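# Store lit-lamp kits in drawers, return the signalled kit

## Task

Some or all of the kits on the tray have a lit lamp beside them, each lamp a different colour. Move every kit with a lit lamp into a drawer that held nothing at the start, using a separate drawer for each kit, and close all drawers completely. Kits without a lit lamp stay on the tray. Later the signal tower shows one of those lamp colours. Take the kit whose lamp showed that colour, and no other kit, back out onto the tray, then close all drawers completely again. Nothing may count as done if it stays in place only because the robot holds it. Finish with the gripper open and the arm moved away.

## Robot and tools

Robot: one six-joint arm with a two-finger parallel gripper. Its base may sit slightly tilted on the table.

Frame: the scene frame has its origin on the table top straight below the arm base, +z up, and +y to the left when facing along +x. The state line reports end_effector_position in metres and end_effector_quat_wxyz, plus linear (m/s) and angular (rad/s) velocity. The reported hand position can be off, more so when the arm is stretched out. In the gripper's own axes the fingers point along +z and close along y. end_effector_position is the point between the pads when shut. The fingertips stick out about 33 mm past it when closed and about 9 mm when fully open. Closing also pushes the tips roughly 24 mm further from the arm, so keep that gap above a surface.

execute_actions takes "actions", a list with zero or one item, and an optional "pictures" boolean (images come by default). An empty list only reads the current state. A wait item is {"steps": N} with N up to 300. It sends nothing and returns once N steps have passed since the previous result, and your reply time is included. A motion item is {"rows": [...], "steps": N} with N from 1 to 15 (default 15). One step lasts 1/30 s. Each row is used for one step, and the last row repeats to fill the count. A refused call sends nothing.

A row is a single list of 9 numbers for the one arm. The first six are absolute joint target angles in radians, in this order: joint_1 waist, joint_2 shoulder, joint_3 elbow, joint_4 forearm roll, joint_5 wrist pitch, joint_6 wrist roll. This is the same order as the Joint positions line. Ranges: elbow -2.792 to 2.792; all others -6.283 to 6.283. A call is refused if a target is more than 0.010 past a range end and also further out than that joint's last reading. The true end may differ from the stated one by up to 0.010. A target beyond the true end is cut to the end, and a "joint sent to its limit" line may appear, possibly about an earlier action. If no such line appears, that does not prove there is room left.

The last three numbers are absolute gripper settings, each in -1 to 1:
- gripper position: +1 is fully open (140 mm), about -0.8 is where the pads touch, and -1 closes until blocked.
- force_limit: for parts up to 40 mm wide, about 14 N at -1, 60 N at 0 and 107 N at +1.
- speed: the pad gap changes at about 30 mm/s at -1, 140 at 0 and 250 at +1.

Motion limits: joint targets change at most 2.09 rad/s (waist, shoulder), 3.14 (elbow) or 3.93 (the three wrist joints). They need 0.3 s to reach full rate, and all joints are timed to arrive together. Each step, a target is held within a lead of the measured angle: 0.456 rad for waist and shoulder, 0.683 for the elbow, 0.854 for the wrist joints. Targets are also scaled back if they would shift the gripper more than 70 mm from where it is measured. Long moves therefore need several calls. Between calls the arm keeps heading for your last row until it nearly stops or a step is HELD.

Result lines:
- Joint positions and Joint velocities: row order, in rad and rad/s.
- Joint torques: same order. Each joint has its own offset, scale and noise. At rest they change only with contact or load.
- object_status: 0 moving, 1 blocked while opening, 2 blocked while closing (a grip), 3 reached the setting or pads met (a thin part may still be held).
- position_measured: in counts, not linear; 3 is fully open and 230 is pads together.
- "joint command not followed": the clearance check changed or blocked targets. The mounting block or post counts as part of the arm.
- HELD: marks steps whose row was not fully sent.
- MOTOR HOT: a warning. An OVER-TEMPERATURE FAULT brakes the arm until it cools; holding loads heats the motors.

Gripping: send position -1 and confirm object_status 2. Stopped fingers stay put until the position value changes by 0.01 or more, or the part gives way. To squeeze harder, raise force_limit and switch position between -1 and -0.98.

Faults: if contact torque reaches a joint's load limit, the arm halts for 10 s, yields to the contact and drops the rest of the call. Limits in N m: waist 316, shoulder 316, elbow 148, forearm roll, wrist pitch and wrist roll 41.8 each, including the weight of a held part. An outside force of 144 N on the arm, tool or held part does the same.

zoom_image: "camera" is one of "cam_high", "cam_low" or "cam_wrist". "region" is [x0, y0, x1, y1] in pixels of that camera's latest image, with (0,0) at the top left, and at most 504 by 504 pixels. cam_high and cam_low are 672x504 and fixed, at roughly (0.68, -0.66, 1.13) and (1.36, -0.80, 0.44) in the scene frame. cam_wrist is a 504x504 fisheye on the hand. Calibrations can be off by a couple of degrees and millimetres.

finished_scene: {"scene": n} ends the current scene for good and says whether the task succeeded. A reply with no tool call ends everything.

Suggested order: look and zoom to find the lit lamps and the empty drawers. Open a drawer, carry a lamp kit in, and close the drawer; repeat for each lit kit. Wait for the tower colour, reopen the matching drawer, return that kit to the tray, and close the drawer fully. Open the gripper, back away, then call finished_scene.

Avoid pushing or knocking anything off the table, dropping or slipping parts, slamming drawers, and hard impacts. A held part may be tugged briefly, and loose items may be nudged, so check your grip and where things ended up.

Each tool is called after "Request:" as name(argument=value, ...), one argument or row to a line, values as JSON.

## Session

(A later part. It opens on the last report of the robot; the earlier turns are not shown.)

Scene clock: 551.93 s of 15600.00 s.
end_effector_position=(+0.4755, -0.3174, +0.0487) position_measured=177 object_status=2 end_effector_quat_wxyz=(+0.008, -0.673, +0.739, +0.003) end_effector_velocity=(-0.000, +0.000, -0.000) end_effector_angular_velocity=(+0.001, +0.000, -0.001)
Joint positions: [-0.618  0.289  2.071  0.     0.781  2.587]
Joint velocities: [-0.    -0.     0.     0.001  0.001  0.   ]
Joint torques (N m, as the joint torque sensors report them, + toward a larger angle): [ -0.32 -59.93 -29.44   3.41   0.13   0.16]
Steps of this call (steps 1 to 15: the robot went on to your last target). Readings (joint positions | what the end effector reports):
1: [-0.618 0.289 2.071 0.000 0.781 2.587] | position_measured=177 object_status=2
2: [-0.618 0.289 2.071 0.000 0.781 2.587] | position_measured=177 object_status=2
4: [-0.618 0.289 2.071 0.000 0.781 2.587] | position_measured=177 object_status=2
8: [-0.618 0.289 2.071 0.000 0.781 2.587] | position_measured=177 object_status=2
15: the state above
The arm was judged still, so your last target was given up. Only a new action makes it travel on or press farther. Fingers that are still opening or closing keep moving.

Gripped. Lift and carry.

Request:
execute_actions(
  actions=[
    {"rows":[[-0.6185,0.28,2.066,0,0.795,2.5865,-1,0.4,-0.7],[-0.6185,0.26,2.054,0,0.828,2.5865,-1,0.4,-0.7],[-0.6185,0.24,2.042,0,0.86,2.5865,-1,0.4,-0.7],[-0.6185,0.2135,2.0245,0,0.903,2.5865,-1,0.4,-0.7],[-0.6185,0.17,1.99,0,0.98,2.5865,-1,0.4,-0.7],[-0.6185,0.13,1.95,0,1.06,2.5865,-1,0.4,-0.7],[-0.6185,0.09,1.91,0,1.14,2.5865,-1,0.4,-0.7],[-0.6185,0.05,1.87,0,1.22,2.5865,-1,0.4,-0.7],[-0.6185,0.02,1.83,0,1.29,2.5865,-1,0.4,-0.7]],"steps":15},
  ],
  pictures=false,
)

Request:
execute_actions(
  actions=[
    {"rows":[[-0.6185,0.02,1.83,0,1.29,2.5865,-1,0.4,-0.7],[-0.55,0.02,1.83,0,1.29,2.85,-1,0.4,-0.7],[-0.48,0.02,1.83,0,1.29,3.12,-1,0.4,-0.7],[-0.41,0.02,1.83,0,1.29,3.39,-1,0.4,-0.7],[-0.34,0.02,1.83,0,1.29,3.66,-1,0.4,-0.7],[-0.27,0.02,1.83,0,1.29,3.93,-1,0.4,-0.7],[-0.2,0.02,1.84,0,1.28,4.2,-1,0.4,-0.7],[-0.14,0.03,1.855,0,1.255,4.45,-1,0.4,-0.7],[-0.085,0.0502,1.8775,0,1.2135,4.66,-1,0.4,-0.7]],"steps":15},
  ],
  pictures=false,
)

Request:
execute_actions(
  actions=[
    {"steps":20},
  ],
)

Scene clock: 559.57 s of 15600.00 s.
end_effector_position=(+0.4692, -0.3169, +0.2534) position_measured=177 object_status=2 end_effector_quat_wxyz=(+0.008, -0.673, +0.739, +0.002) end_effector_velocity=(-0.073, +0.044, +0.515) end_effector_angular_velocity=(-0.003, -0.003, -0.001)
Joint positions: [-0.619  0.079  1.889 -0.     1.172  2.586]
Joint velocities: [-0.001 -0.475 -0.48  -0.     0.95   0.001]
Joint torques (N m, as the joint torque sensors report them, + toward a larger angle): [  0.76 -50.83 -36.53   4.1    0.56   0.13]
Steps of this call (steps 1 to 90: nothing new was sent; then 4.13 s passed at rest; steps 91 to 105: all 15 steps of this action). Readings (joint positions | what the end effector reports):
91: [-0.619 0.289 2.071 -0.000 0.781 2.586] | position_measured=177 object_status=2
92: [-0.619 0.286 2.070 -0.000 0.785 2.586] | position_measured=177 object_status=2
94: [-0.619 0.267 2.058 -0.000 0.817 2.586] | position_measured=177 object_status=2
98: [-0.619 0.195 2.005 -0.000 0.941 2.586] | position_measured=177 object_status=2
105: the state above

Scene clock: 560.07 s of 15600.00 s.
end_effector_position=(+0.5209, -0.1852, +0.3026) position_measured=177 object_status=2 end_effector_quat_wxyz=(+0.007, -0.525, +0.851, +0.004) end_effector_velocity=(+0.139, +0.377, -0.056) end_effector_angular_velocity=(+0.009, +0.017, -1.145)
Joint positions: [-0.366  0.032  1.849 -0.     1.26   3.212]
Joint velocities: [ 0.725  0.045  0.071  0.    -0.116  1.87 ]
Joint torques (N m, as the joint torque sensors report them, + toward a larger angle): [ -2.89 -46.48 -39.19   4.33   0.02   0.29]
Steps of this call (steps 1 to 15: all 15 steps of this action). Readings (joint positions | what the end effector reports):
1: [-0.619 0.063 1.873 -0.000 1.205 2.586] | position_measured=177 object_status=2
2: [-0.619 0.047 1.857 -0.000 1.236 2.586] | position_measured=177 object_status=2
4: [-0.613 0.027 1.838 -0.000 1.275 2.609] | position_measured=177 object_status=2
8: [-0.553 0.025 1.836 -0.000 1.280 2.820] | position_measured=177 object_status=2
15: the state above

Scene clock: 560.73 s of 15600.00 s.
end_effector_position=(+0.5534, -0.0331, +0.2801) position_measured=177 object_status=2 end_effector_quat_wxyz=(+0.004, +0.031, +0.999, +0.008) end_effector_velocity=(-0.000, +0.000, -0.001) end_effector_angular_velocity=(-0.000, +0.002, -0.010)
Joint positions: [-0.085  0.05   1.877 -0.     1.214  4.659]
Joint velocities: [ 0.001  0.001 -0.    -0.001  0.001  0.011]
Joint torques (N m, as the joint torque sensors report them, + toward a larger angle): [ -1.02 -44.64 -39.29   4.26   0.02  -0.01]
Steps of this call (steps 1 to 20: the robot went on to your last target). Readings (joint positions | what the end effector reports):
1: [-0.342 0.034 1.851 -0.000 1.256 3.277] | position_measured=177 object_status=2
2: [-0.318 0.035 1.854 -0.000 1.252 3.346] | position_measured=177 object_status=2
4: [-0.273 0.038 1.858 -0.000 1.245 3.496] | position_measured=177 object_status=2
8: [-0.192 0.043 1.867 -0.000 1.231 3.865] | position_measured=177 object_status=2
20: the state above
camera_calibration (this result's frames):
cam_wrist: T_world_to_cam=[[-0.0571153, 0.997667, 0.0374036, 0.0506881], [0.884894, 0.0332406, 0.464606, -0.609288], [0.462278, 0.0596343, -0.884727, 0.180786], [0, 0, 0, 1]] pos_world=[0.458476, -0.0410978, 0.441129]

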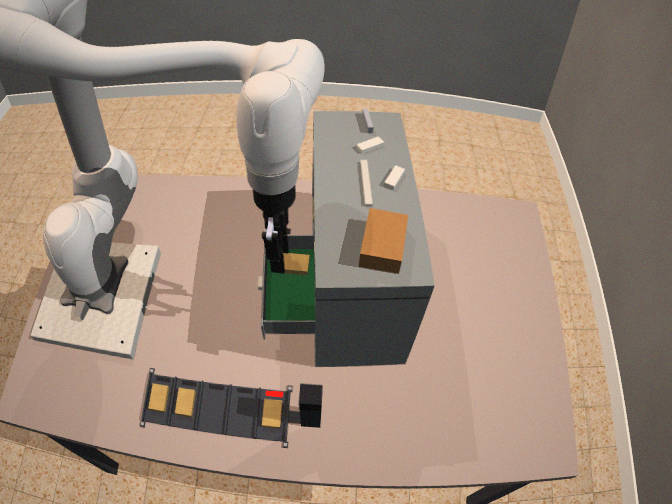

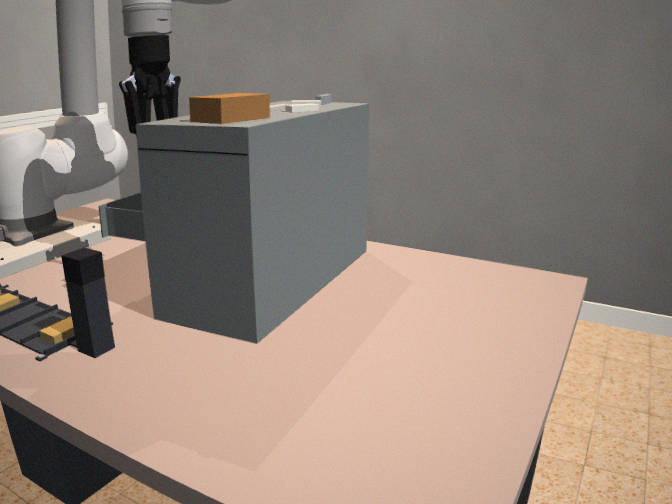

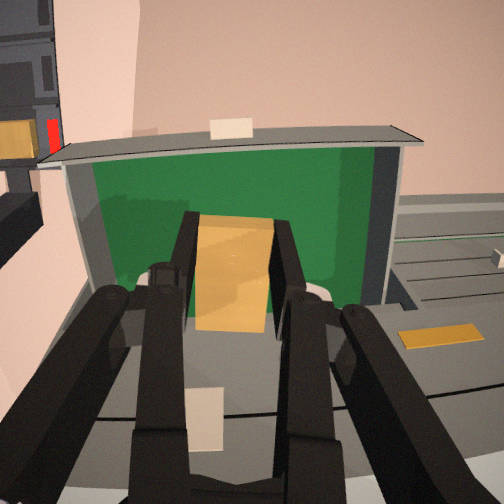

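Request:
execute_actions(
  actions=[
    {"rows":[[-0.11,0.054,1.874,0,1.214,4.635,-1,0.4,-0.7],[-0.14,0.058,1.87,0,1.214,4.605,-1,0.4,-0.7],[-0.165,0.0614,1.8657,0,1.2145,4.58,-1,0.4,-0.7],[-0.165,0.0614,1.8657,0,1.2145,4.58,-1,0.4,-0.7],[-0.165,0.0614,1.8657,0,1.2145,4.58,-1,0.4,-0.7],[-0.165,0.075,1.89,0,1.177,4.58,-1,0.4,-0.7],[-0.165,0.0886,1.914,0,1.139,4.58,-1,0.4,-0.7],[-0.165,0.1023,1.9379,0,1.1014,4.58,-1,0.4,-0.7]],"steps":15},
  ],
)

Scene clock: 573.10 s of 15600.00 s.
end_effector_position=(+0.5566, -0.0777, +0.2197) position_measured=177 object_status=2 end_effector_quat_wxyz=(+0.004, +0.031, +0.999, +0.008) end_effector_velocity=(+0.002, -0.001, -0.001) end_effector_angular_velocity=(-0.001, -0.004, +0.000)
Joint positions: [-0.165  0.102  1.938  0.     1.102  4.58 ]
Joint velocities: [-0.001  0.001 -0.    -0.    -0.005 -0.001]
Joint torques (N m, as the joint torque sensors report them, + toward a larger angle): [  0.56 -51.49 -38.27   4.23   0.03  -0.02]
Steps of this call (steps 1 to 30: the robot went on to your last target; steps 31 to 90: nothing new was sent; then 8.87 s passed at rest; steps 91 to 105: all 15 steps of this action). Readings (joint positions | what the end effector reports):
91: [-0.085 0.050 1.878 0.000 1.213 4.660] | position_measured=177 object_status=2
92: [-0.088 0.051 1.877 0.000 1.214 4.657] | position_measured=177 object_status=2
94: [-0.116 0.055 1.873 0.000 1.213 4.628] | position_measured=177 object_status=2
98: [-0.164 0.070 1.878 0.000 1.195 4.581] | position_measured=177 object_status=2
105: the state above
camera_calibration (this result's frames):
cam_wrist: T_world_to_cam=[[-0.0567148, 0.997687, 0.0374839, 0.097399], [0.884952, 0.0328538, 0.464522, -0.582586], [0.462216, 0.0595167, -0.884768, 0.12856], [0, 0, 0, 1]] pos_world=[0.461662, -0.085685, 0.380718]

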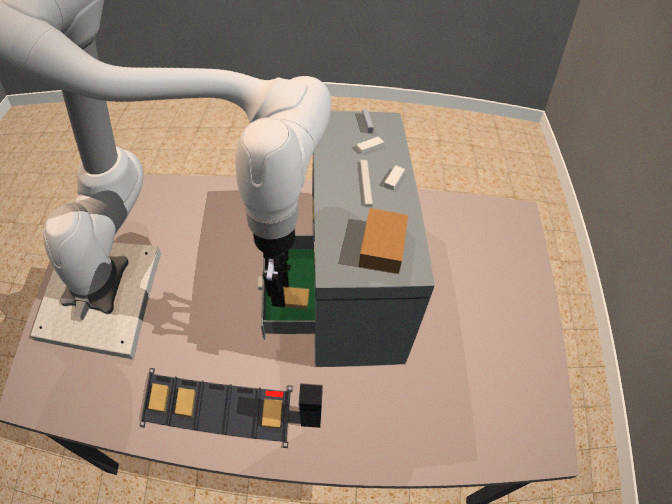

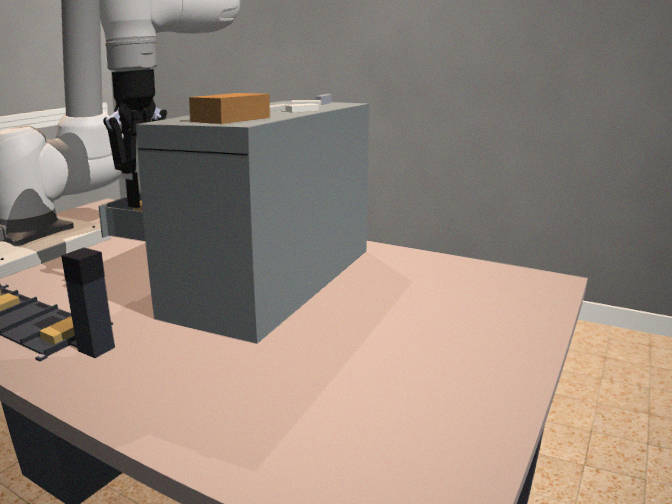

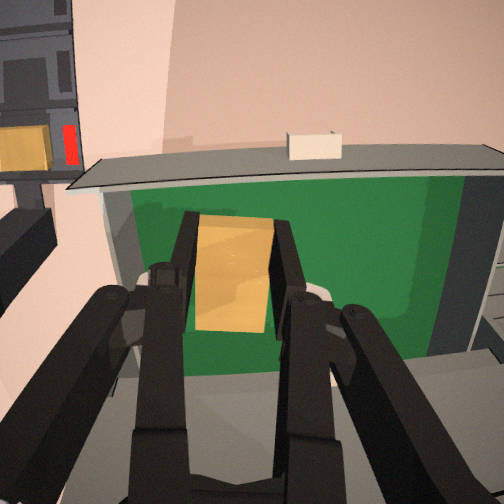

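Request:
execute_actions(
  actions=[
    {"rows":[[-0.165,0.1064,1.9434,0,1.092,4.58,-1,0.4,-0.7],[-0.165,0.1105,1.9488,0,1.082,4.58,-1,0.4,-0.7],[-0.165,0.1146,1.9543,0,1.073,4.58,-1,0.4,-0.7],[-0.165,0.1187,1.9597,0,1.063,4.58,-1,0.4,-0.7],[-0.165,0.1228,1.9652,0,1.0536,4.58,-1,0.4,-0.7]],"steps":12},
  ],
)

Scene clock: 577.20 s of 15600.00 s.
end_effector_position=(+0.5567, -0.0774, +0.1946) position_measured=177 object_status=2 end_effector_quat_wxyz=(+0.004, +0.031, +0.999, +0.008) end_effector_velocity=(+0.001, -0.000, -0.001) end_effector_angular_velocity=(-0.000, -0.001, +0.000)
Joint positions: [-0.165  0.123  1.965 -0.     1.054  4.58 ]
Joint velocities: [ 0.     0.002  0.001  0.    -0.004 -0.   ]
Joint torques (N m, as the joint torque sensors report them, + toward a larger angle): [ -0.65 -49.96 -36.27   4.06   0.05   0.14]
Steps of this call (steps 1 to 15: the robot went on to your last target; steps 16 to 90: nothing new was sent; then 0.70 s passed at rest; steps 91 to 102: all 12 steps of this action). Readings (joint positions | what the end effector reports):
91: [-0.165 0.102 1.938 -0.000 1.101 4.580] | position_measured=177 object_status=2
92: [-0.165 0.104 1.940 -0.000 1.098 4.580] | position_measured=177 object_status=2
94: [-0.165 0.110 1.949 -0.000 1.083 4.580] | position_measured=177 object_status=2
98: [-0.165 0.122 1.965 -0.000 1.055 4.580] | position_measured=177 object_status=2
102: the state above
camera_calibration (this result's frames):
cam_wrist: T_world_to_cam=[[-0.0567084, 0.997691, 0.0373748, 0.098076], [0.885053, 0.0329119, 0.464326, -0.570994], [0.462024, 0.0594099, -0.884875, 0.106382], [0, 0, 0, 1]] pos_world=[0.46177, -0.0853772, 0.355596]

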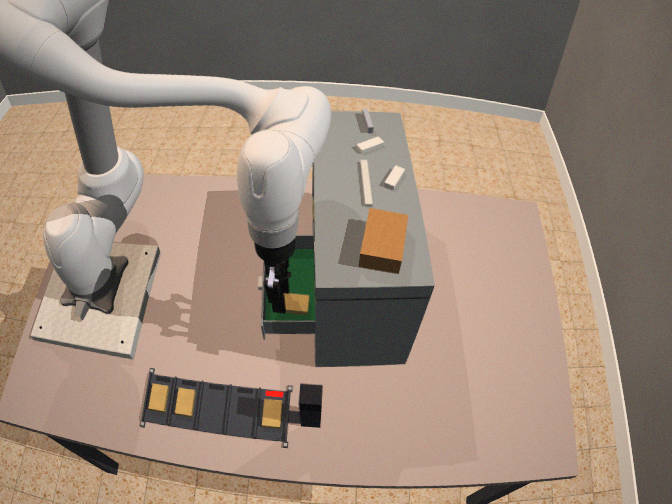

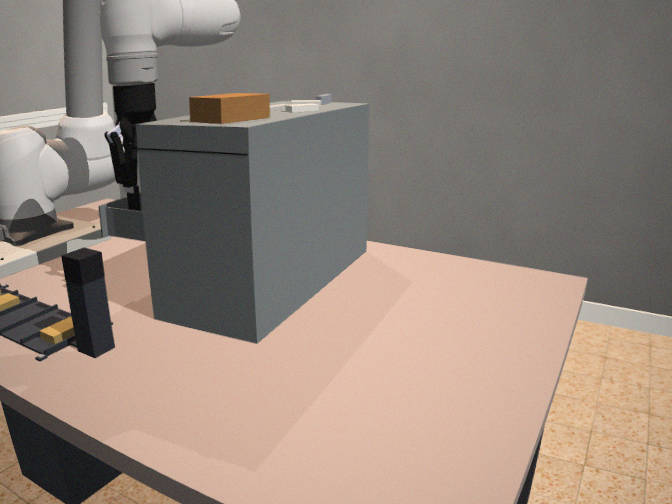

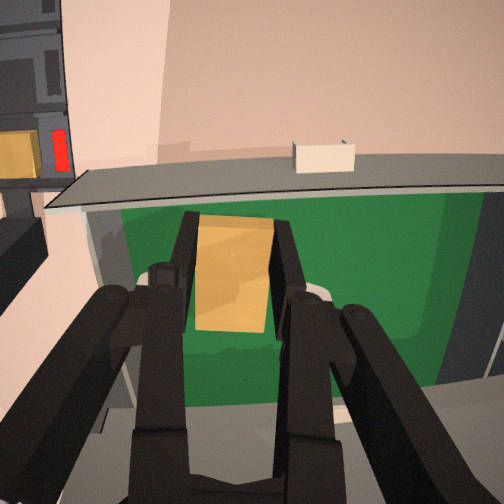

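Request:
execute_actions(
  actions=[
    {"rows":[[-0.165,0.1244,1.9674,0,1.0498,4.58,-1,0.4,-0.7],[-0.165,0.126,1.9696,0,1.046,4.58,-1,0.4,-0.7],[-0.165,0.1277,1.9718,0,1.042,4.58,-1,0.4,-0.7],[-0.165,0.1277,1.9718,0,1.042,4.58,-1,0.4,-0.7]],"steps":10},
  ],
)

Scene clock: 580.83 s of 15600.00 s.
end_effector_position=(+0.5565, -0.0772, +0.1886) position_measured=177 object_status=2 end_effector_quat_wxyz=(+0.004, +0.031, +0.999, +0.008) end_effector_velocity=(+0.000, +0.001, -0.000) end_effector_angular_velocity=(+0.000, +0.001, +0.001)
Joint positions: [-0.165  0.128  1.972  0.     1.042  4.58 ]
Joint velocities: [ 0.001  0.001  0.    -0.    -0.     0.001]
Joint torques (N m, as the joint torque sensors report them, + toward a larger angle): [  0.03 -50.27 -35.91   3.95  -0.02   0.13]
Steps of this call (steps 1 to 15: the robot went on to your last target; steps 16 to 90: nothing new was sent; then 0.30 s passed at rest; steps 91 to 100: all 10 steps of this action). Readings (joint positions | what the end effector reports):
91: [-0.165 0.123 1.965 0.000 1.054 4.580] | position_measured=177 object_status=2
92: [-0.165 0.123 1.966 0.000 1.052 4.580] | position_measured=177 object_status=2
94: [-0.165 0.126 1.970 0.000 1.046 4.580] | position_measured=177 object_status=2
98: [-0.165 0.128 1.972 0.000 1.042 4.580] | position_measured=177 object_status=2
100: the state above
camera_calibration (this result's frames):
cam_wrist: T_world_to_cam=[[-0.0566459, 0.997691, 0.0374798, 0.0980755], [0.885037, 0.0328052, 0.464364, -0.568101], [0.462062, 0.0594753, -0.884851, 0.101097], [0, 0, 0, 1]] pos_world=[0.461632, -0.0852251, 0.349586]

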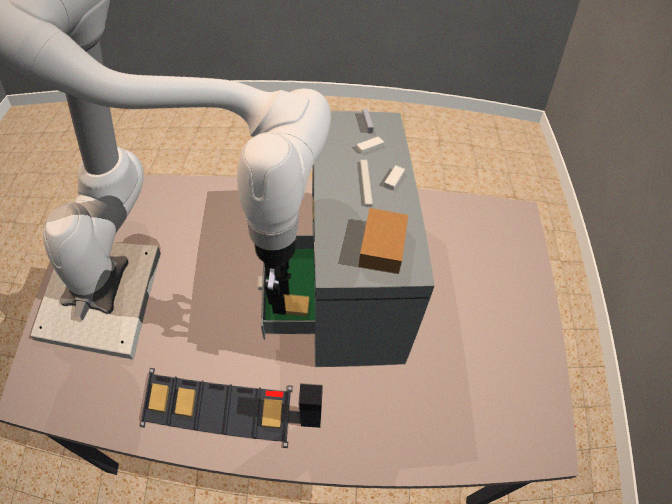

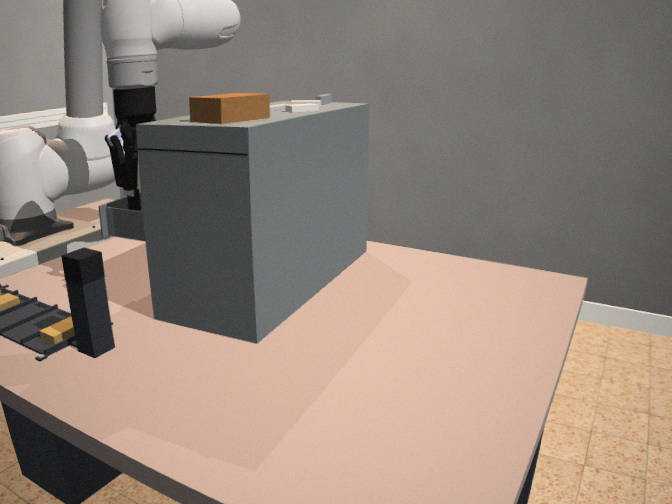

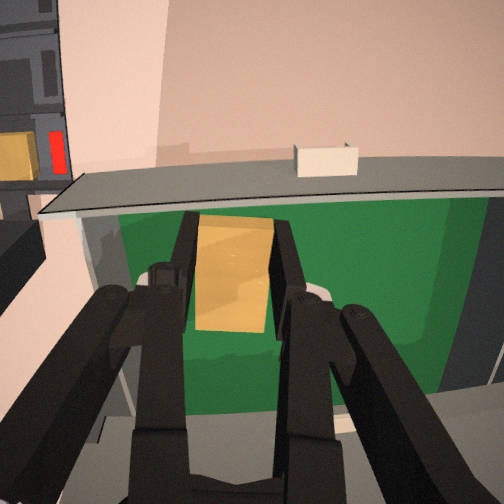

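Continue 8 mm.

Request:
execute_actions(
  actions=[
    {"rows":[[-0.165,0.1293,1.974,0,1.038,4.58,-1,0.4,-0.7],[-0.165,0.131,1.9762,0,1.0343,4.58,-1,0.4,-0.7],[-0.165,0.1326,1.9784,0,1.0305,4.58,-1,0.4,-0.7],[-0.165,0.1342,1.9806,0,1.0267,4.58,-1,0.4,-0.7]],"steps":10},
  ],
  pictures=false,
)

Scene clock: 593.73 s of 15600.00 s.
end_effector_position=(+0.5596, -0.0777, +0.1850) position_measured=177 object_status=2 end_effector_quat_wxyz=(+0.008, +0.031, +0.999, +0.007) end_effector_velocity=(+0.000, -0.000, +0.000) end_effector_angular_velocity=(-0.000, -0.000, +0.000)
Joint positions: [-0.165  0.132  1.975  0.     1.027  4.58 ]
Joint velocities: [-0. -0. -0. -0.  0. -0.]
Joint torques (N m, as the joint torque sensors report them, + toward a larger angle): [ -2.15 -35.89 -25.09   3.05  -0.38   0.25]
FORCE FAULT: contact force on the arm reached its limit, and the arm stopped for 10 seconds. The contact can be on any part of the arm, not only on its tool. The arm's remaining commands of this call were not run. The arm holds still and accepts commands again. Move the arm away from the contact; if what it grips holds it there, let go first. Pushing or pulling that hard again can fault the arm again.
The stop began at step 87 of this call (marked STOPPED below). From that step on the arm followed nothing that you had sent. 3 steps, steps kept back included, did not run and will not run. Nothing is kept back now, and the robot has no last target.
Steps of this call (steps 1 to 15: the robot went on to your last target; steps 16 to 79: nothing new was sent; steps 80 to 86: the first 7 steps of this action; steps 87 to 387: the stop). Readings (joint positions | what the end effector reports):
80: [-0.165 0.128 1.972 -0.000 1.042 4.580] | position_measured=177 object_status=2
81: [-0.165 0.128 1.973 -0.000 1.040 4.580] | position_measured=177 object_status=2
83: [-0.165 0.131 1.976 -0.000 1.034 4.580] | position_measured=177 object_status=2
87: [-0.165 0.132 1.977 0.000 1.027 4.580] | position_measured=177 object_status=2 STOPPED
387: the state above

Floor was ≈.186. Release and rise.

Request:
execute_actions(
  actions=[
    {"rows":[[-0.165,0.1293,1.974,0,1.038,4.58,-1,0.4,0],[-0.165,0.1293,1.974,0,1.038,4.58,-1,0.4,0],[-0.165,0.1293,1.974,0,1.038,4.58,-1,0.4,0],[-0.165,0.1293,1.974,0,1.038,4.58,-0.2,0.4,0],[-0.165,0.1293,1.974,0,1.038,4.58,-0.2,0.4,0],[-0.165,0.1293,1.974,0,1.038,4.58,-0.2,0.4,0],[-0.165,0.1293,1.974,0,1.038,4.58,-0.2,0.4,0],[-0.165,0.1293,1.974,0,1.038,4.58,-0.2,0.4,0],[-0.165,0.1293,1.974,0,1.038,4.58,-0.2,0.4,0],[-0.165,0.1228,1.9652,0,1.0536,4.58,-0.2,0.4,0],[-0.165,0.1146,1.9543,0,1.073,4.58,-0.2,0.4,0],[-0.165,0.1023,1.9379,0,1.1014,4.58,-0.2,0.4,0],[-0.165,0.0886,1.914,0,1.139,4.58,-0.2,0.4,0],[-0.165,0.075,1.89,0,1.177,4.58,-0.2,0.4,0],[-0.165,0.0614,1.8657,0,1.2145,4.58,-0.2,0.4,0]],"steps":15},
  ],
  pictures=false,
)

Request:
execute_actions(
  actions=[
    {"steps":12},
  ],
)

Scene clock: 598.73 s of 15600.00 s.
end_effector_position=(+0.5571, -0.0779, +0.2282) position_measured=154 object_status=0 end_effector_quat_wxyz=(+0.004, +0.031, +0.999, +0.008) end_effector_velocity=(+0.010, -0.010, +0.448) end_effector_angular_velocity=(-0.002, -0.008, -0.001)
Joint positions: [-0.165  0.097  1.927  0.     1.118  4.58 ]
Joint velocities: [-0.    -0.32  -0.533 -0.     0.844  0.   ]
Joint torques (N m, as the joint torque sensors report them, + toward a larger angle): [ -0.19 -57.15 -43.93   4.81   0.26   0.19]
Steps of this call (steps 1 to 90: nothing new was sent; then 1.50 s passed at rest; steps 91 to 105: all 15 steps of this action). Readings (joint positions | what the end effector reports):
91: [-0.165 0.132 1.975 0.000 1.027 4.580] | position_measured=177 object_status=2
92: [-0.165 0.131 1.975 0.000 1.031 4.580] | position_measured=177 object_status=2
94: [-0.165 0.130 1.974 0.000 1.037 4.580] | position_measured=177 object_status=0
98: [-0.165 0.129 1.974 0.000 1.038 4.580] | position_measured=154 object_status=0
105: the state above

Scene clock: 599.13 s of 15600.00 s.
end_effector_position=(+0.5560, -0.0786, +0.2793) position_measured=154 object_status=3 end_effector_quat_wxyz=(+0.004, +0.031, +0.999, +0.008) end_effector_velocity=(+0.000, +0.000, +0.000) end_effector_angular_velocity=(-0.000, +0.000, +0.001)
Joint positions: [-0.165  0.061  1.866  0.     1.214  4.58 ]
Joint velocities: [ 0.    -0.    -0.001 -0.     0.001 -0.   ]
Joint torques (N m, as the joint torque sensors report them, + toward a larger angle): [ -0.88 -46.42 -38.28   4.38   0.13   0.12]
Steps of this call (steps 1 to 12: the robot went on to your last target). Readings (joint positions | what the end effector reports):
1: [-0.165 0.085 1.907 0.000 1.149 4.580] | position_measured=154 object_status=0
2: [-0.165 0.075 1.889 0.000 1.178 4.580] | position_measured=154 object_status=3
4: [-0.165 0.062 1.868 0.000 1.210 4.580] | position_measured=154 object_status=3
8: [-0.165 0.062 1.866 0.000 1.214 4.580] | position_measured=154 object_status=3
12: the state above
camera_calibration (this result's frames):
cam_wrist: T_world_to_cam=[[-0.056681, 0.997687, 0.037523, 0.0960505], [0.885159, 0.0328321, 0.464129, -0.609772], [0.461824, 0.0595212, -0.884972, 0.181871], [0, 0, 0, 1]] pos_world=[0.461197, -0.0866334, 0.44036]

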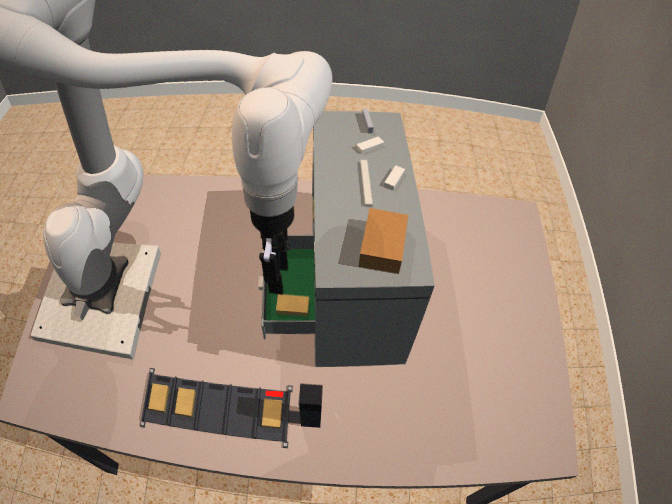

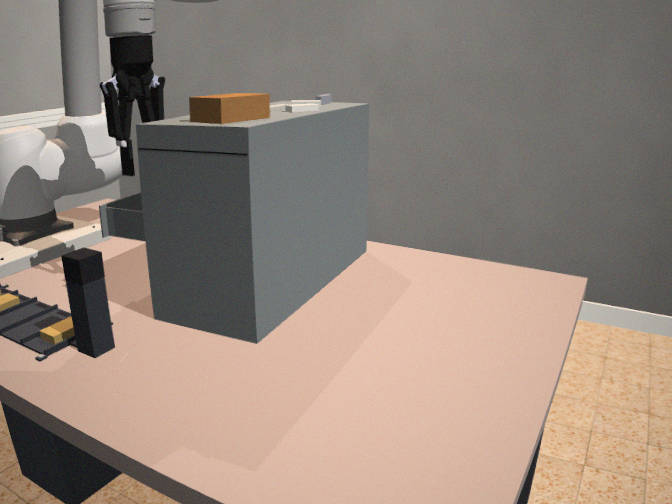

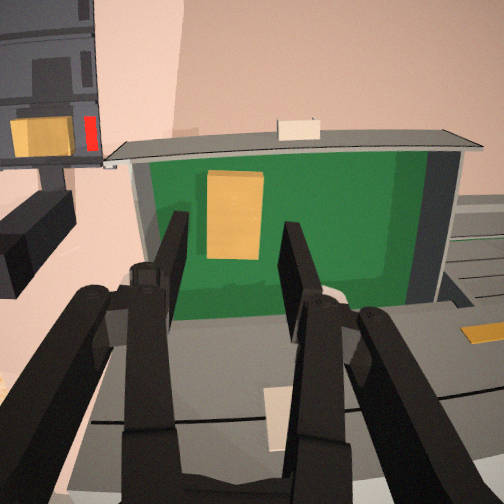

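Request:
execute_actions(
  actions=[],
)

Scene clock: 619.30 s of 15600.00 s.
end_effector_position=(+0.5561, -0.0787, +0.2794) position_measured=154 object_status=3 end_effector_quat_wxyz=(+0.004, +0.031, +0.999, +0.008) end_effector_velocity=(+0.000, +0.001, +0.000) end_effector_angular_velocity=(-0.000, -0.001, +0.001)
Joint positions: [-0.165  0.061  1.866 -0.     1.215  4.58 ]
Joint velocities: [ 0.002 -0.     0.    -0.    -0.001  0.001]
Joint torques (N m, as the joint torque sensors report them, + toward a larger angle): [  0.   -45.33 -38.7    4.3    0.04   0.15]
Steps of this call (steps 1 to 30: the robot went on to your last target; steps 31 to 90: nothing new was sent; then 17.17 s passed at rest). Readings (joint positions | what the end effector reports):
1: [-0.165 0.061 1.866 0.000 1.214 4.580] | position_measured=154 object_status=3
2: [-0.165 0.061 1.866 0.000 1.214 4.580] | position_measured=154 object_status=3
4: [-0.165 0.061 1.866 0.000 1.214 4.580] | position_measured=154 object_status=3
8: [-0.165 0.061 1.866 0.000 1.215 4.580] | position_measured=154 object_status=3
90: the state above
The arm was judged still, so your last target was given up. Only a new action makes it travel on or press farther. Fingers that are still opening or closing keep moving.
camera_calibration (this result's frames):
cam_wrist: T_world_to_cam=[[-0.0566832, 0.997689, 0.0374781, 0.0960764], [0.885098, 0.0328472, 0.464244, -0.609828], [0.46194, 0.0594867, -0.884914, 0.181843], [0, 0, 0, 1]] pos_world=[0.461203, -0.0866404, 0.440424]

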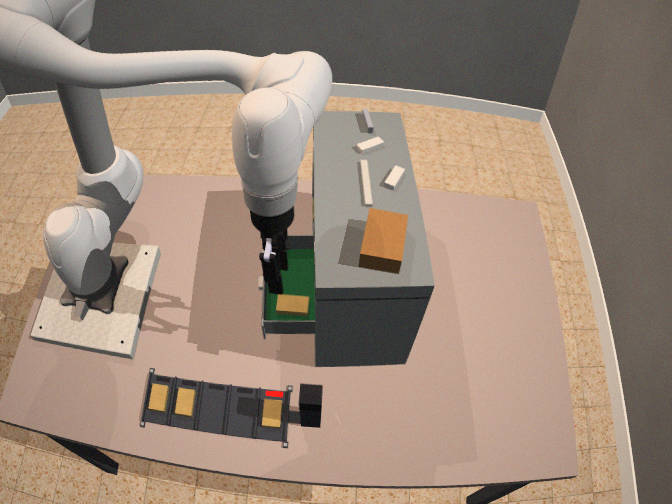

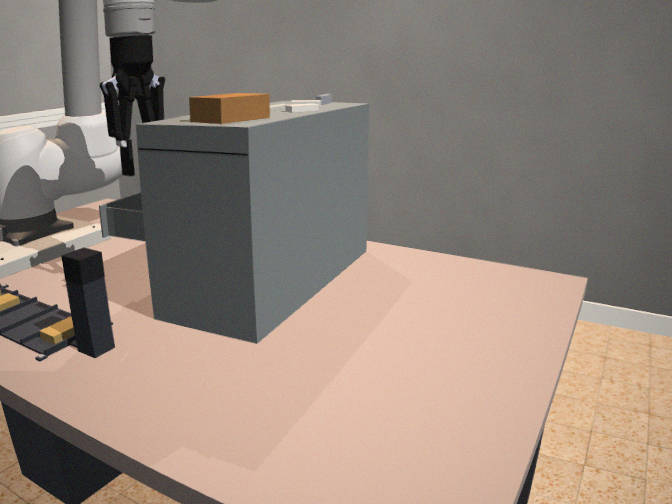

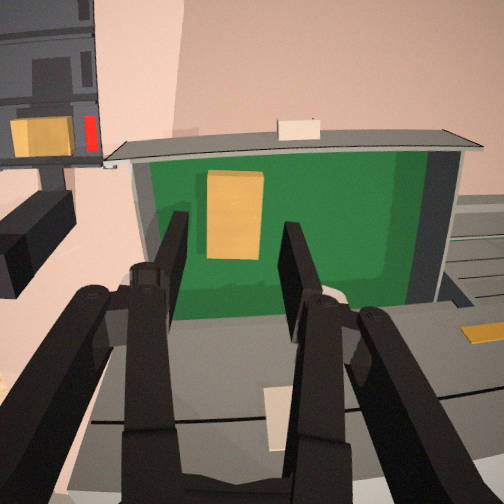

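Request:
execute_actions(
  actions=[
    {"rows":[[-0.18,0.02,1.9,0,1.15,4.3,-0.1,0,0],[-0.2,-0.03,1.95,0,1.05,4.0,-0.1,0,0],[-0.22,-0.08,2.01,0,0.95,3.7,-0.1,0,0],[-0.24,-0.13,2.07,0,0.85,3.4,-0.1,0,0],[-0.26,-0.18,2.13,0,0.75,3.1,-0.1,0,0],[-0.28,-0.23,2.19,0,0.65,2.8,-0.1,0,0],[-0.3,-0.28,2.25,0,0.55,2.5,-0.1,0,0],[-0.32,-0.33,2.31,0,0.45,2.2,-0.1,0,0],[-0.34,-0.37,2.36,0,0.35,1.9,-0.1,0,0],[-0.36,-0.41,2.41,0,0.25,1.65,-0.1,0,0],[-0.38,-0.45,2.45,0,0.15,1.45,-0.1,0,0],[-0.39,-0.47,2.48,0,0.08,1.31,-0.1,0,0]],"steps":15},
  ],
  pictures=false,
)

Request:
execute_actions(
  actions=[
    {"steps":45},
  ],
  pictures=false,
)

Request:
execute_actions(
  actions=[
    {"rows":[[-0.39,-0.47,2.48,0.15,0.08,1.16,-0.1,0,0],[-0.39,-0.47,2.48,0.3,0.08,1.01,-0.1,0,0],[-0.39,-0.47,2.48,0.45,0.08,0.86,-0.1,0,0],[-0.39,-0.47,2.48,0.6,0.1,0.71,-0.1,0,0],[-0.39,-0.47,2.48,0.75,0.12,0.56,-0.1,0,0],[-0.39,-0.47,2.48,0.9,0.16,0.41,-0.1,0,0],[-0.39,-0.47,2.48,1.05,0.2,0.26,-0.1,0,0],[-0.39,-0.47,2.48,1.2,0.26,0.11,-0.1,0,0],[-0.39,-0.47,2.48,1.32,0.32,-0.01,-0.1,0,0],[-0.39,-0.47,2.48,1.42,0.38,-0.11,-0.1,0,0]],"steps":15},
  ],
  pictures=false,
)

Request:
execute_actions(
  actions=[
    {"steps":20},
  ],
)

Scene clock: 633.37 s of 15600.00 s.
end_effector_position=(+0.5277, -0.1478, +0.2999) position_measured=141 object_status=3 end_effector_quat_wxyz=(+0.227, -0.398, +0.865, -0.205) end_effector_velocity=(-0.153, -0.226, +0.130) end_effector_angular_velocity=(-2.438, -1.540, +2.019)
Joint positions: [-0.298 -0.263  2.228 -0.     0.557  3.517]
Joint velocities: [-0.476 -1.063  1.297 -0.    -2.442 -3.114]
Joint torques (N m, as the joint torque sensors report them, + toward a larger angle): [ -1.23   1.31 -44.23   4.81  -1.56  -0.07]
Steps of this call (steps 1 to 90: nothing new was sent; then 10.57 s passed at rest; steps 91 to 105: all 15 steps of this action). Readings (joint positions | what the end effector reports):
91: [-0.165 0.061 1.866 -0.000 1.215 4.580] | position_measured=154 object_status=0
92: [-0.165 0.060 1.866 -0.000 1.213 4.573] | position_measured=152 object_status=0
94: [-0.168 0.052 1.874 -0.000 1.199 4.517] | position_measured=141 object_status=0
98: [-0.188 0.000 1.925 -0.000 1.105 4.232] | position_measured=141 object_status=0
105: the state above

Scene clock: 634.87 s of 15600.00 s.
end_effector_position=(+0.4809, -0.1825, +0.3360) position_measured=141 object_status=3 end_effector_quat_wxyz=(+0.161, +0.862, -0.073, +0.476) end_effector_velocity=(-0.000, +0.000, +0.000) end_effector_angular_velocity=(+0.000, -0.000, -0.000)
Joint positions: [-0.39 -0.47  2.48 -0.    0.08  1.31]
Joint velocities: [ 0. -0.  0.  0. -0. -0.]
Joint torques (N m, as the joint torque sensors report them, + toward a larger angle): [ -1.23   5.25 -39.16   4.21  -2.32   0.12]
Steps of this call (steps 1 to 45: the robot went on to your last target). Readings (joint positions | what the end effector reports):
1: [-0.313 -0.297 2.270 -0.000 0.478 3.409] | position_measured=141 object_status=3
2: [-0.327 -0.328 2.308 -0.000 0.407 3.293] | position_measured=141 object_status=3
4: [-0.350 -0.380 2.371 -0.000 0.286 3.051] | position_measured=141 object_status=3
8: [-0.376 -0.437 2.441 -0.000 0.155 2.565] | position_measured=141 object_status=3
45: the state above
The arm was judged still, so your last target was given up. Only a new action makes it travel on or press farther. Fingers that are still opening or closing keep moving.

Scene clock: 635.37 s of 15600.00 s.
end_effector_position=(+0.4968, -0.1188, +0.3302) position_measured=141 object_status=3 end_effector_quat_wxyz=(+0.077, +0.869, -0.021, +0.487) end_effector_velocity=(+0.086, +0.373, +0.029) end_effector_angular_velocity=(+0.505, -0.196, +1.022)
Joint positions: [-0.39  -0.47   2.48   1.042  0.227  0.268]
Joint velocities: [ 0.    -0.    -0.     2.415  1.019 -2.42 ]
Joint torques (N m, as the joint torque sensors report them, + toward a larger angle): [ -0.55   4.19 -40.93   2.46  -0.89   0.22]
Steps of this call (steps 1 to 15: all 15 steps of this action). Readings (joint positions | what the end effector reports):
1: [-0.390 -0.470 2.480 0.000 0.080 1.310] | position_measured=141 object_status=3
2: [-0.390 -0.470 2.480 0.007 0.080 1.303] | position_measured=141 object_status=3
4: [-0.390 -0.470 2.480 0.063 0.080 1.247] | position_measured=141 object_status=3
8: [-0.390 -0.470 2.480 0.348 0.085 0.962] | position_measured=141 object_status=3
15: the state above

Scene clock: 636.03 s of 15600.00 s.
end_effector_position=(+0.5149, -0.0645, +0.3550) position_measured=141 object_status=3 end_effector_quat_wxyz=(+0.013, +0.848, +0.029, +0.530) end_effector_velocity=(+0.000, -0.000, -0.000) end_effector_angular_velocity=(-0.000, +0.001, -0.000)
Joint positions: [-0.39 -0.47  2.48  1.42  0.38 -0.11]
Joint velocities: [ 0.     0.001 -0.     0.    -0.001 -0.   ]
Joint torques (N m, as the joint torque sensors report them, + toward a larger angle): [ -0.77   3.17 -40.86   1.51   0.16   0.06]
Steps of this call (steps 1 to 20: the robot went on to your last target). Readings (joint positions | what the end effector reports):
1: [-0.390 -0.470 2.480 1.123 0.260 0.187] | position_measured=141 object_status=3
2: [-0.390 -0.470 2.480 1.199 0.291 0.111] | position_measured=141 object_status=3
4: [-0.390 -0.470 2.480 1.325 0.342 -0.015] | position_measured=141 object_status=3
8: [-0.390 -0.470 2.480 1.419 0.380 -0.109] | position_measured=141 object_status=3
20: the state above
camera_calibration (this result's frames):
cam_wrist: T_world_to_cam=[[0.0658786, -0.983503, 0.168469, -0.160589], [-0.793777, -0.15396, -0.5884, 0.617131], [0.604631, -0.0949638, -0.790825, 0.150065], [0, 0, 0, 1]] pos_world=[0.40971, -0.0486756, 0.508849]

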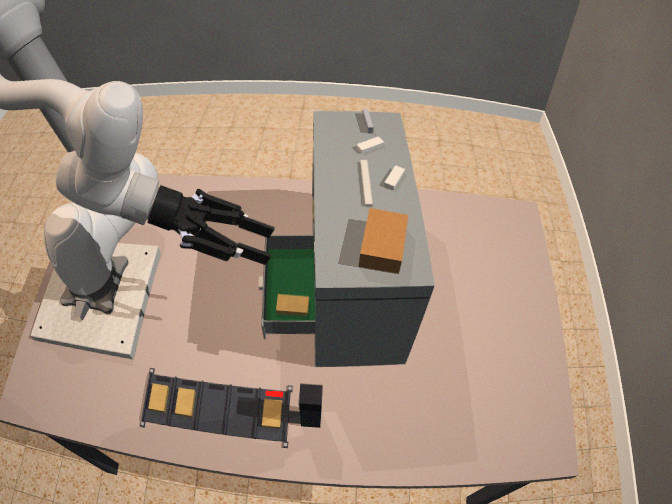

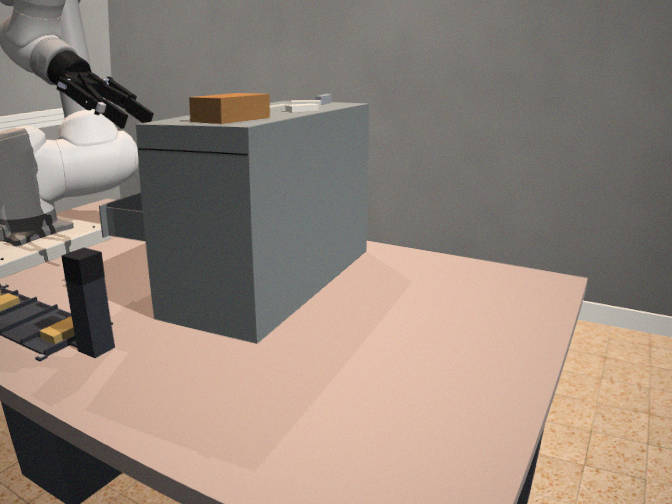

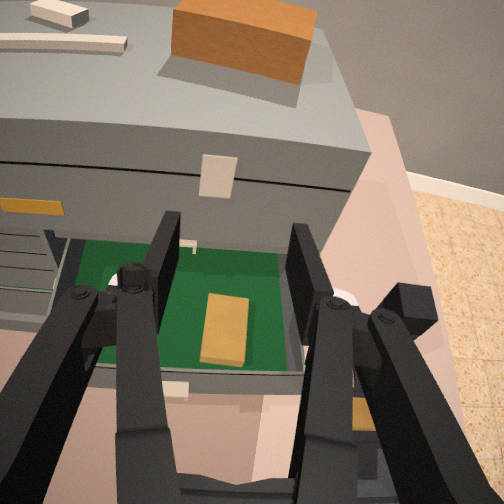

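Request:
execute_actions(
  actions=[
    {"rows":[[-0.39,-0.435,2.512,1.42,0.38,-0.11,-0.1,0,0],[-0.39,-0.4,2.545,1.42,0.38,-0.11,-0.1,0,0]],"steps":15},
  ],
)

Scene clock: 642.67 s of 15600.00 s.
end_effector_position=(+0.4976, -0.0552, +0.2722) position_measured=141 object_status=3 end_effector_quat_wxyz=(-0.013, +0.879, +0.016, +0.477) end_effector_velocity=(-0.000, +0.000, -0.001) end_effector_angular_velocity=(+0.000, +0.002, +0.000)
Joint positions: [-0.39  -0.4    2.545  1.42   0.38  -0.11 ]
Joint velocities: [ 0.     0.001  0.    -0.    -0.    -0.   ]
Joint torques (N m, as the joint torque sensors report them, + toward a larger angle): [ -0.85  -1.06 -38.47   1.48   0.42   0.12]
Steps of this call (steps 1 to 15: the robot went on to your last target; steps 16 to 90: nothing new was sent; then 3.13 s passed at rest; steps 91 to 105: all 15 steps of this action). Readings (joint positions | what the end effector reports):
91: [-0.390 -0.470 2.480 1.420 0.380 -0.110] | position_measured=141 object_status=3
92: [-0.390 -0.466 2.483 1.420 0.380 -0.110] | position_measured=141 object_status=3
94: [-0.390 -0.438 2.509 1.420 0.380 -0.110] | position_measured=141 object_status=3
98: [-0.390 -0.401 2.545 1.420 0.380 -0.110] | position_measured=141 object_status=3
105: the state above
camera_calibration (this result's frames):
cam_wrist: T_world_to_cam=[[0.0849312, -0.990866, 0.104745, -0.128962], [-0.86021, -0.125967, -0.494136, 0.565083], [0.502817, -0.048135, -0.863052, 0.168824], [0, 0, 0, 1]] pos_world=[0.412155, -0.0484758, 0.43844]

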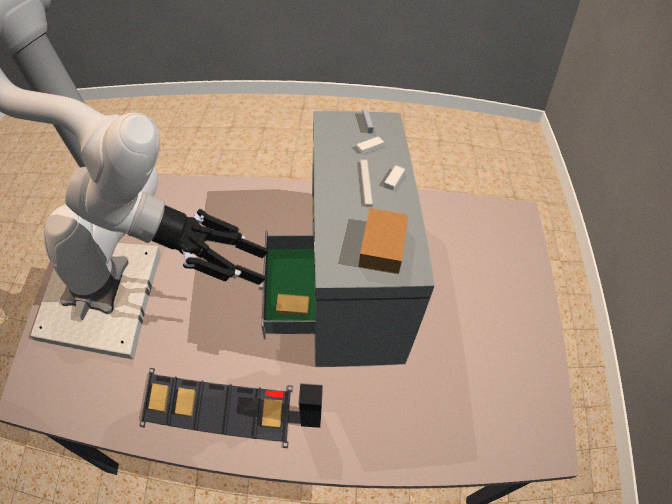

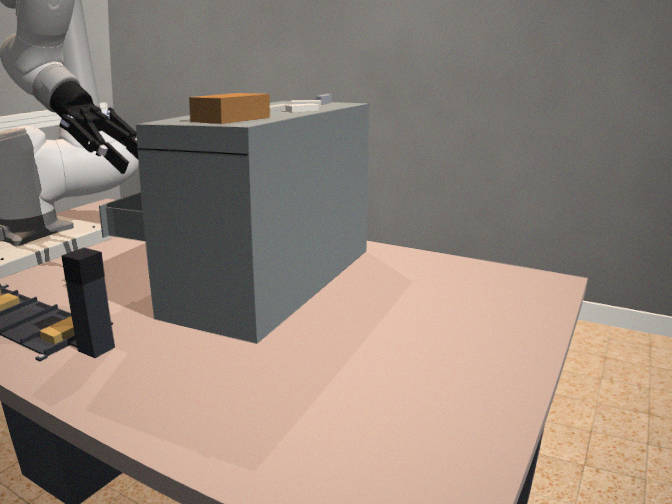

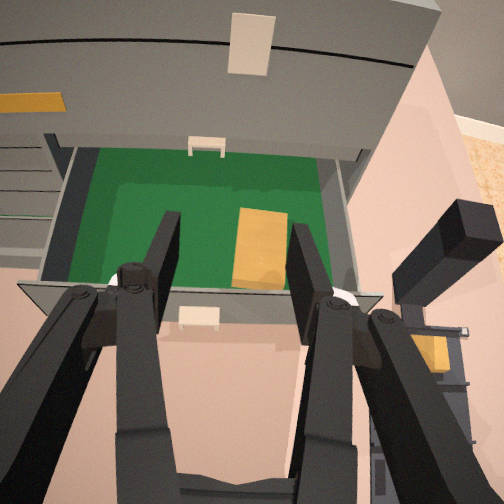

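Request:
execute_actions(
  actions=[
    {"rows":[[-0.39,-0.414,2.567,1.42,0.38,-0.11,-0.1,0,-0.5],[-0.39,-0.414,2.567,1.42,0.38,-0.11,-0.1,0,-0.5],[-0.39,-0.414,2.567,1.42,0.38,-0.11,-0.1,0,-0.5],[-0.39,-0.4,2.58,1.42,0.38,-0.11,-0.1,0,-0.5],[-0.39,-0.385,2.594,1.42,0.38,-0.11,-0.1,0,-0.5],[-0.39,-0.37,2.608,1.42,0.38,-0.11,-0.1,0,-0.5],[-0.39,-0.357,2.62,1.42,0.38,-0.11,-0.1,0,-0.5],[-0.39,-0.344,2.632,1.42,0.38,-0.11,-0.1,0,-0.5]],"steps":15},
  ],
)

Scene clock: 648.57 s of 15600.00 s.
end_effector_position=(+0.4578, -0.0359, +0.1875) position_measured=141 object_status=3 end_effector_quat_wxyz=(-0.040, +0.907, +0.002, +0.419) end_effector_velocity=(-0.001, +0.001, -0.003) end_effector_angular_velocity=(+0.001, +0.004, +0.001)
Joint positions: [-0.39  -0.344  2.632  1.42   0.38  -0.11 ]
Joint velocities: [ 0.001  0.002  0.002  0.    -0.001 -0.001]
Joint torques (N m, as the joint torque sensors report them, + toward a larger angle): [ -1.28  -3.83 -35.29   1.19   0.53   0.08]
Steps of this call (steps 1 to 15: the robot went on to your last target; steps 16 to 90: nothing new was sent; then 2.40 s passed at rest; steps 91 to 105: all 15 steps of this action). Readings (joint positions | what the end effector reports):
91: [-0.390 -0.400 2.545 1.420 0.380 -0.110] | position_measured=141 object_status=3
92: [-0.390 -0.403 2.550 1.420 0.380 -0.110] | position_measured=141 object_status=3
94: [-0.390 -0.412 2.565 1.420 0.380 -0.110] | position_measured=141 object_status=3
98: [-0.390 -0.379 2.600 1.420 0.380 -0.110] | position_measured=141 object_status=3
105: the state above
camera_calibration (this result's frames):
cam_wrist: T_world_to_cam=[[0.0965385, -0.994708, 0.0351547, -0.0899669], [-0.917285, -0.102623, -0.384782, 0.49791], [0.386354, 0.00489944, -0.922338, 0.183011], [0, 0, 0, 1]] pos_world=[0.394704, -0.0392903, 0.363548]

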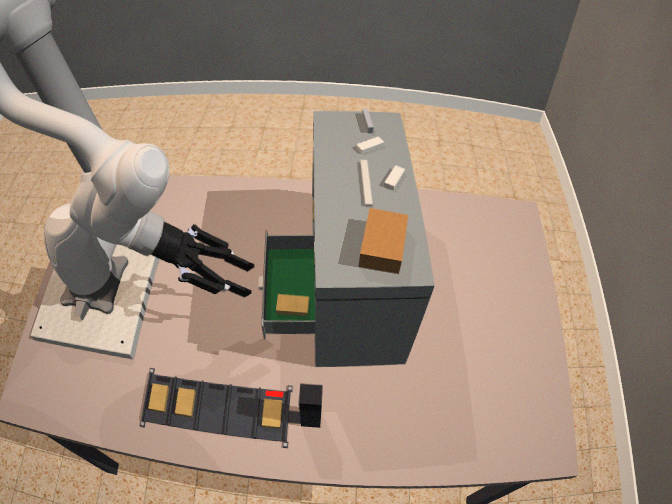

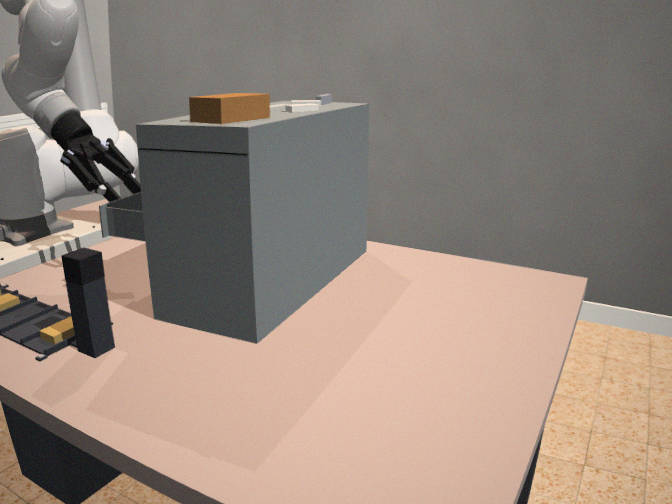

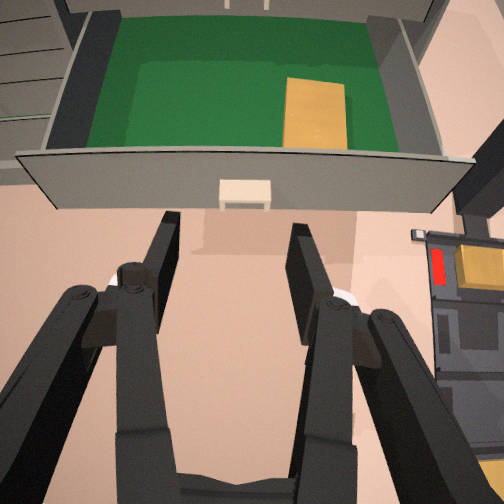

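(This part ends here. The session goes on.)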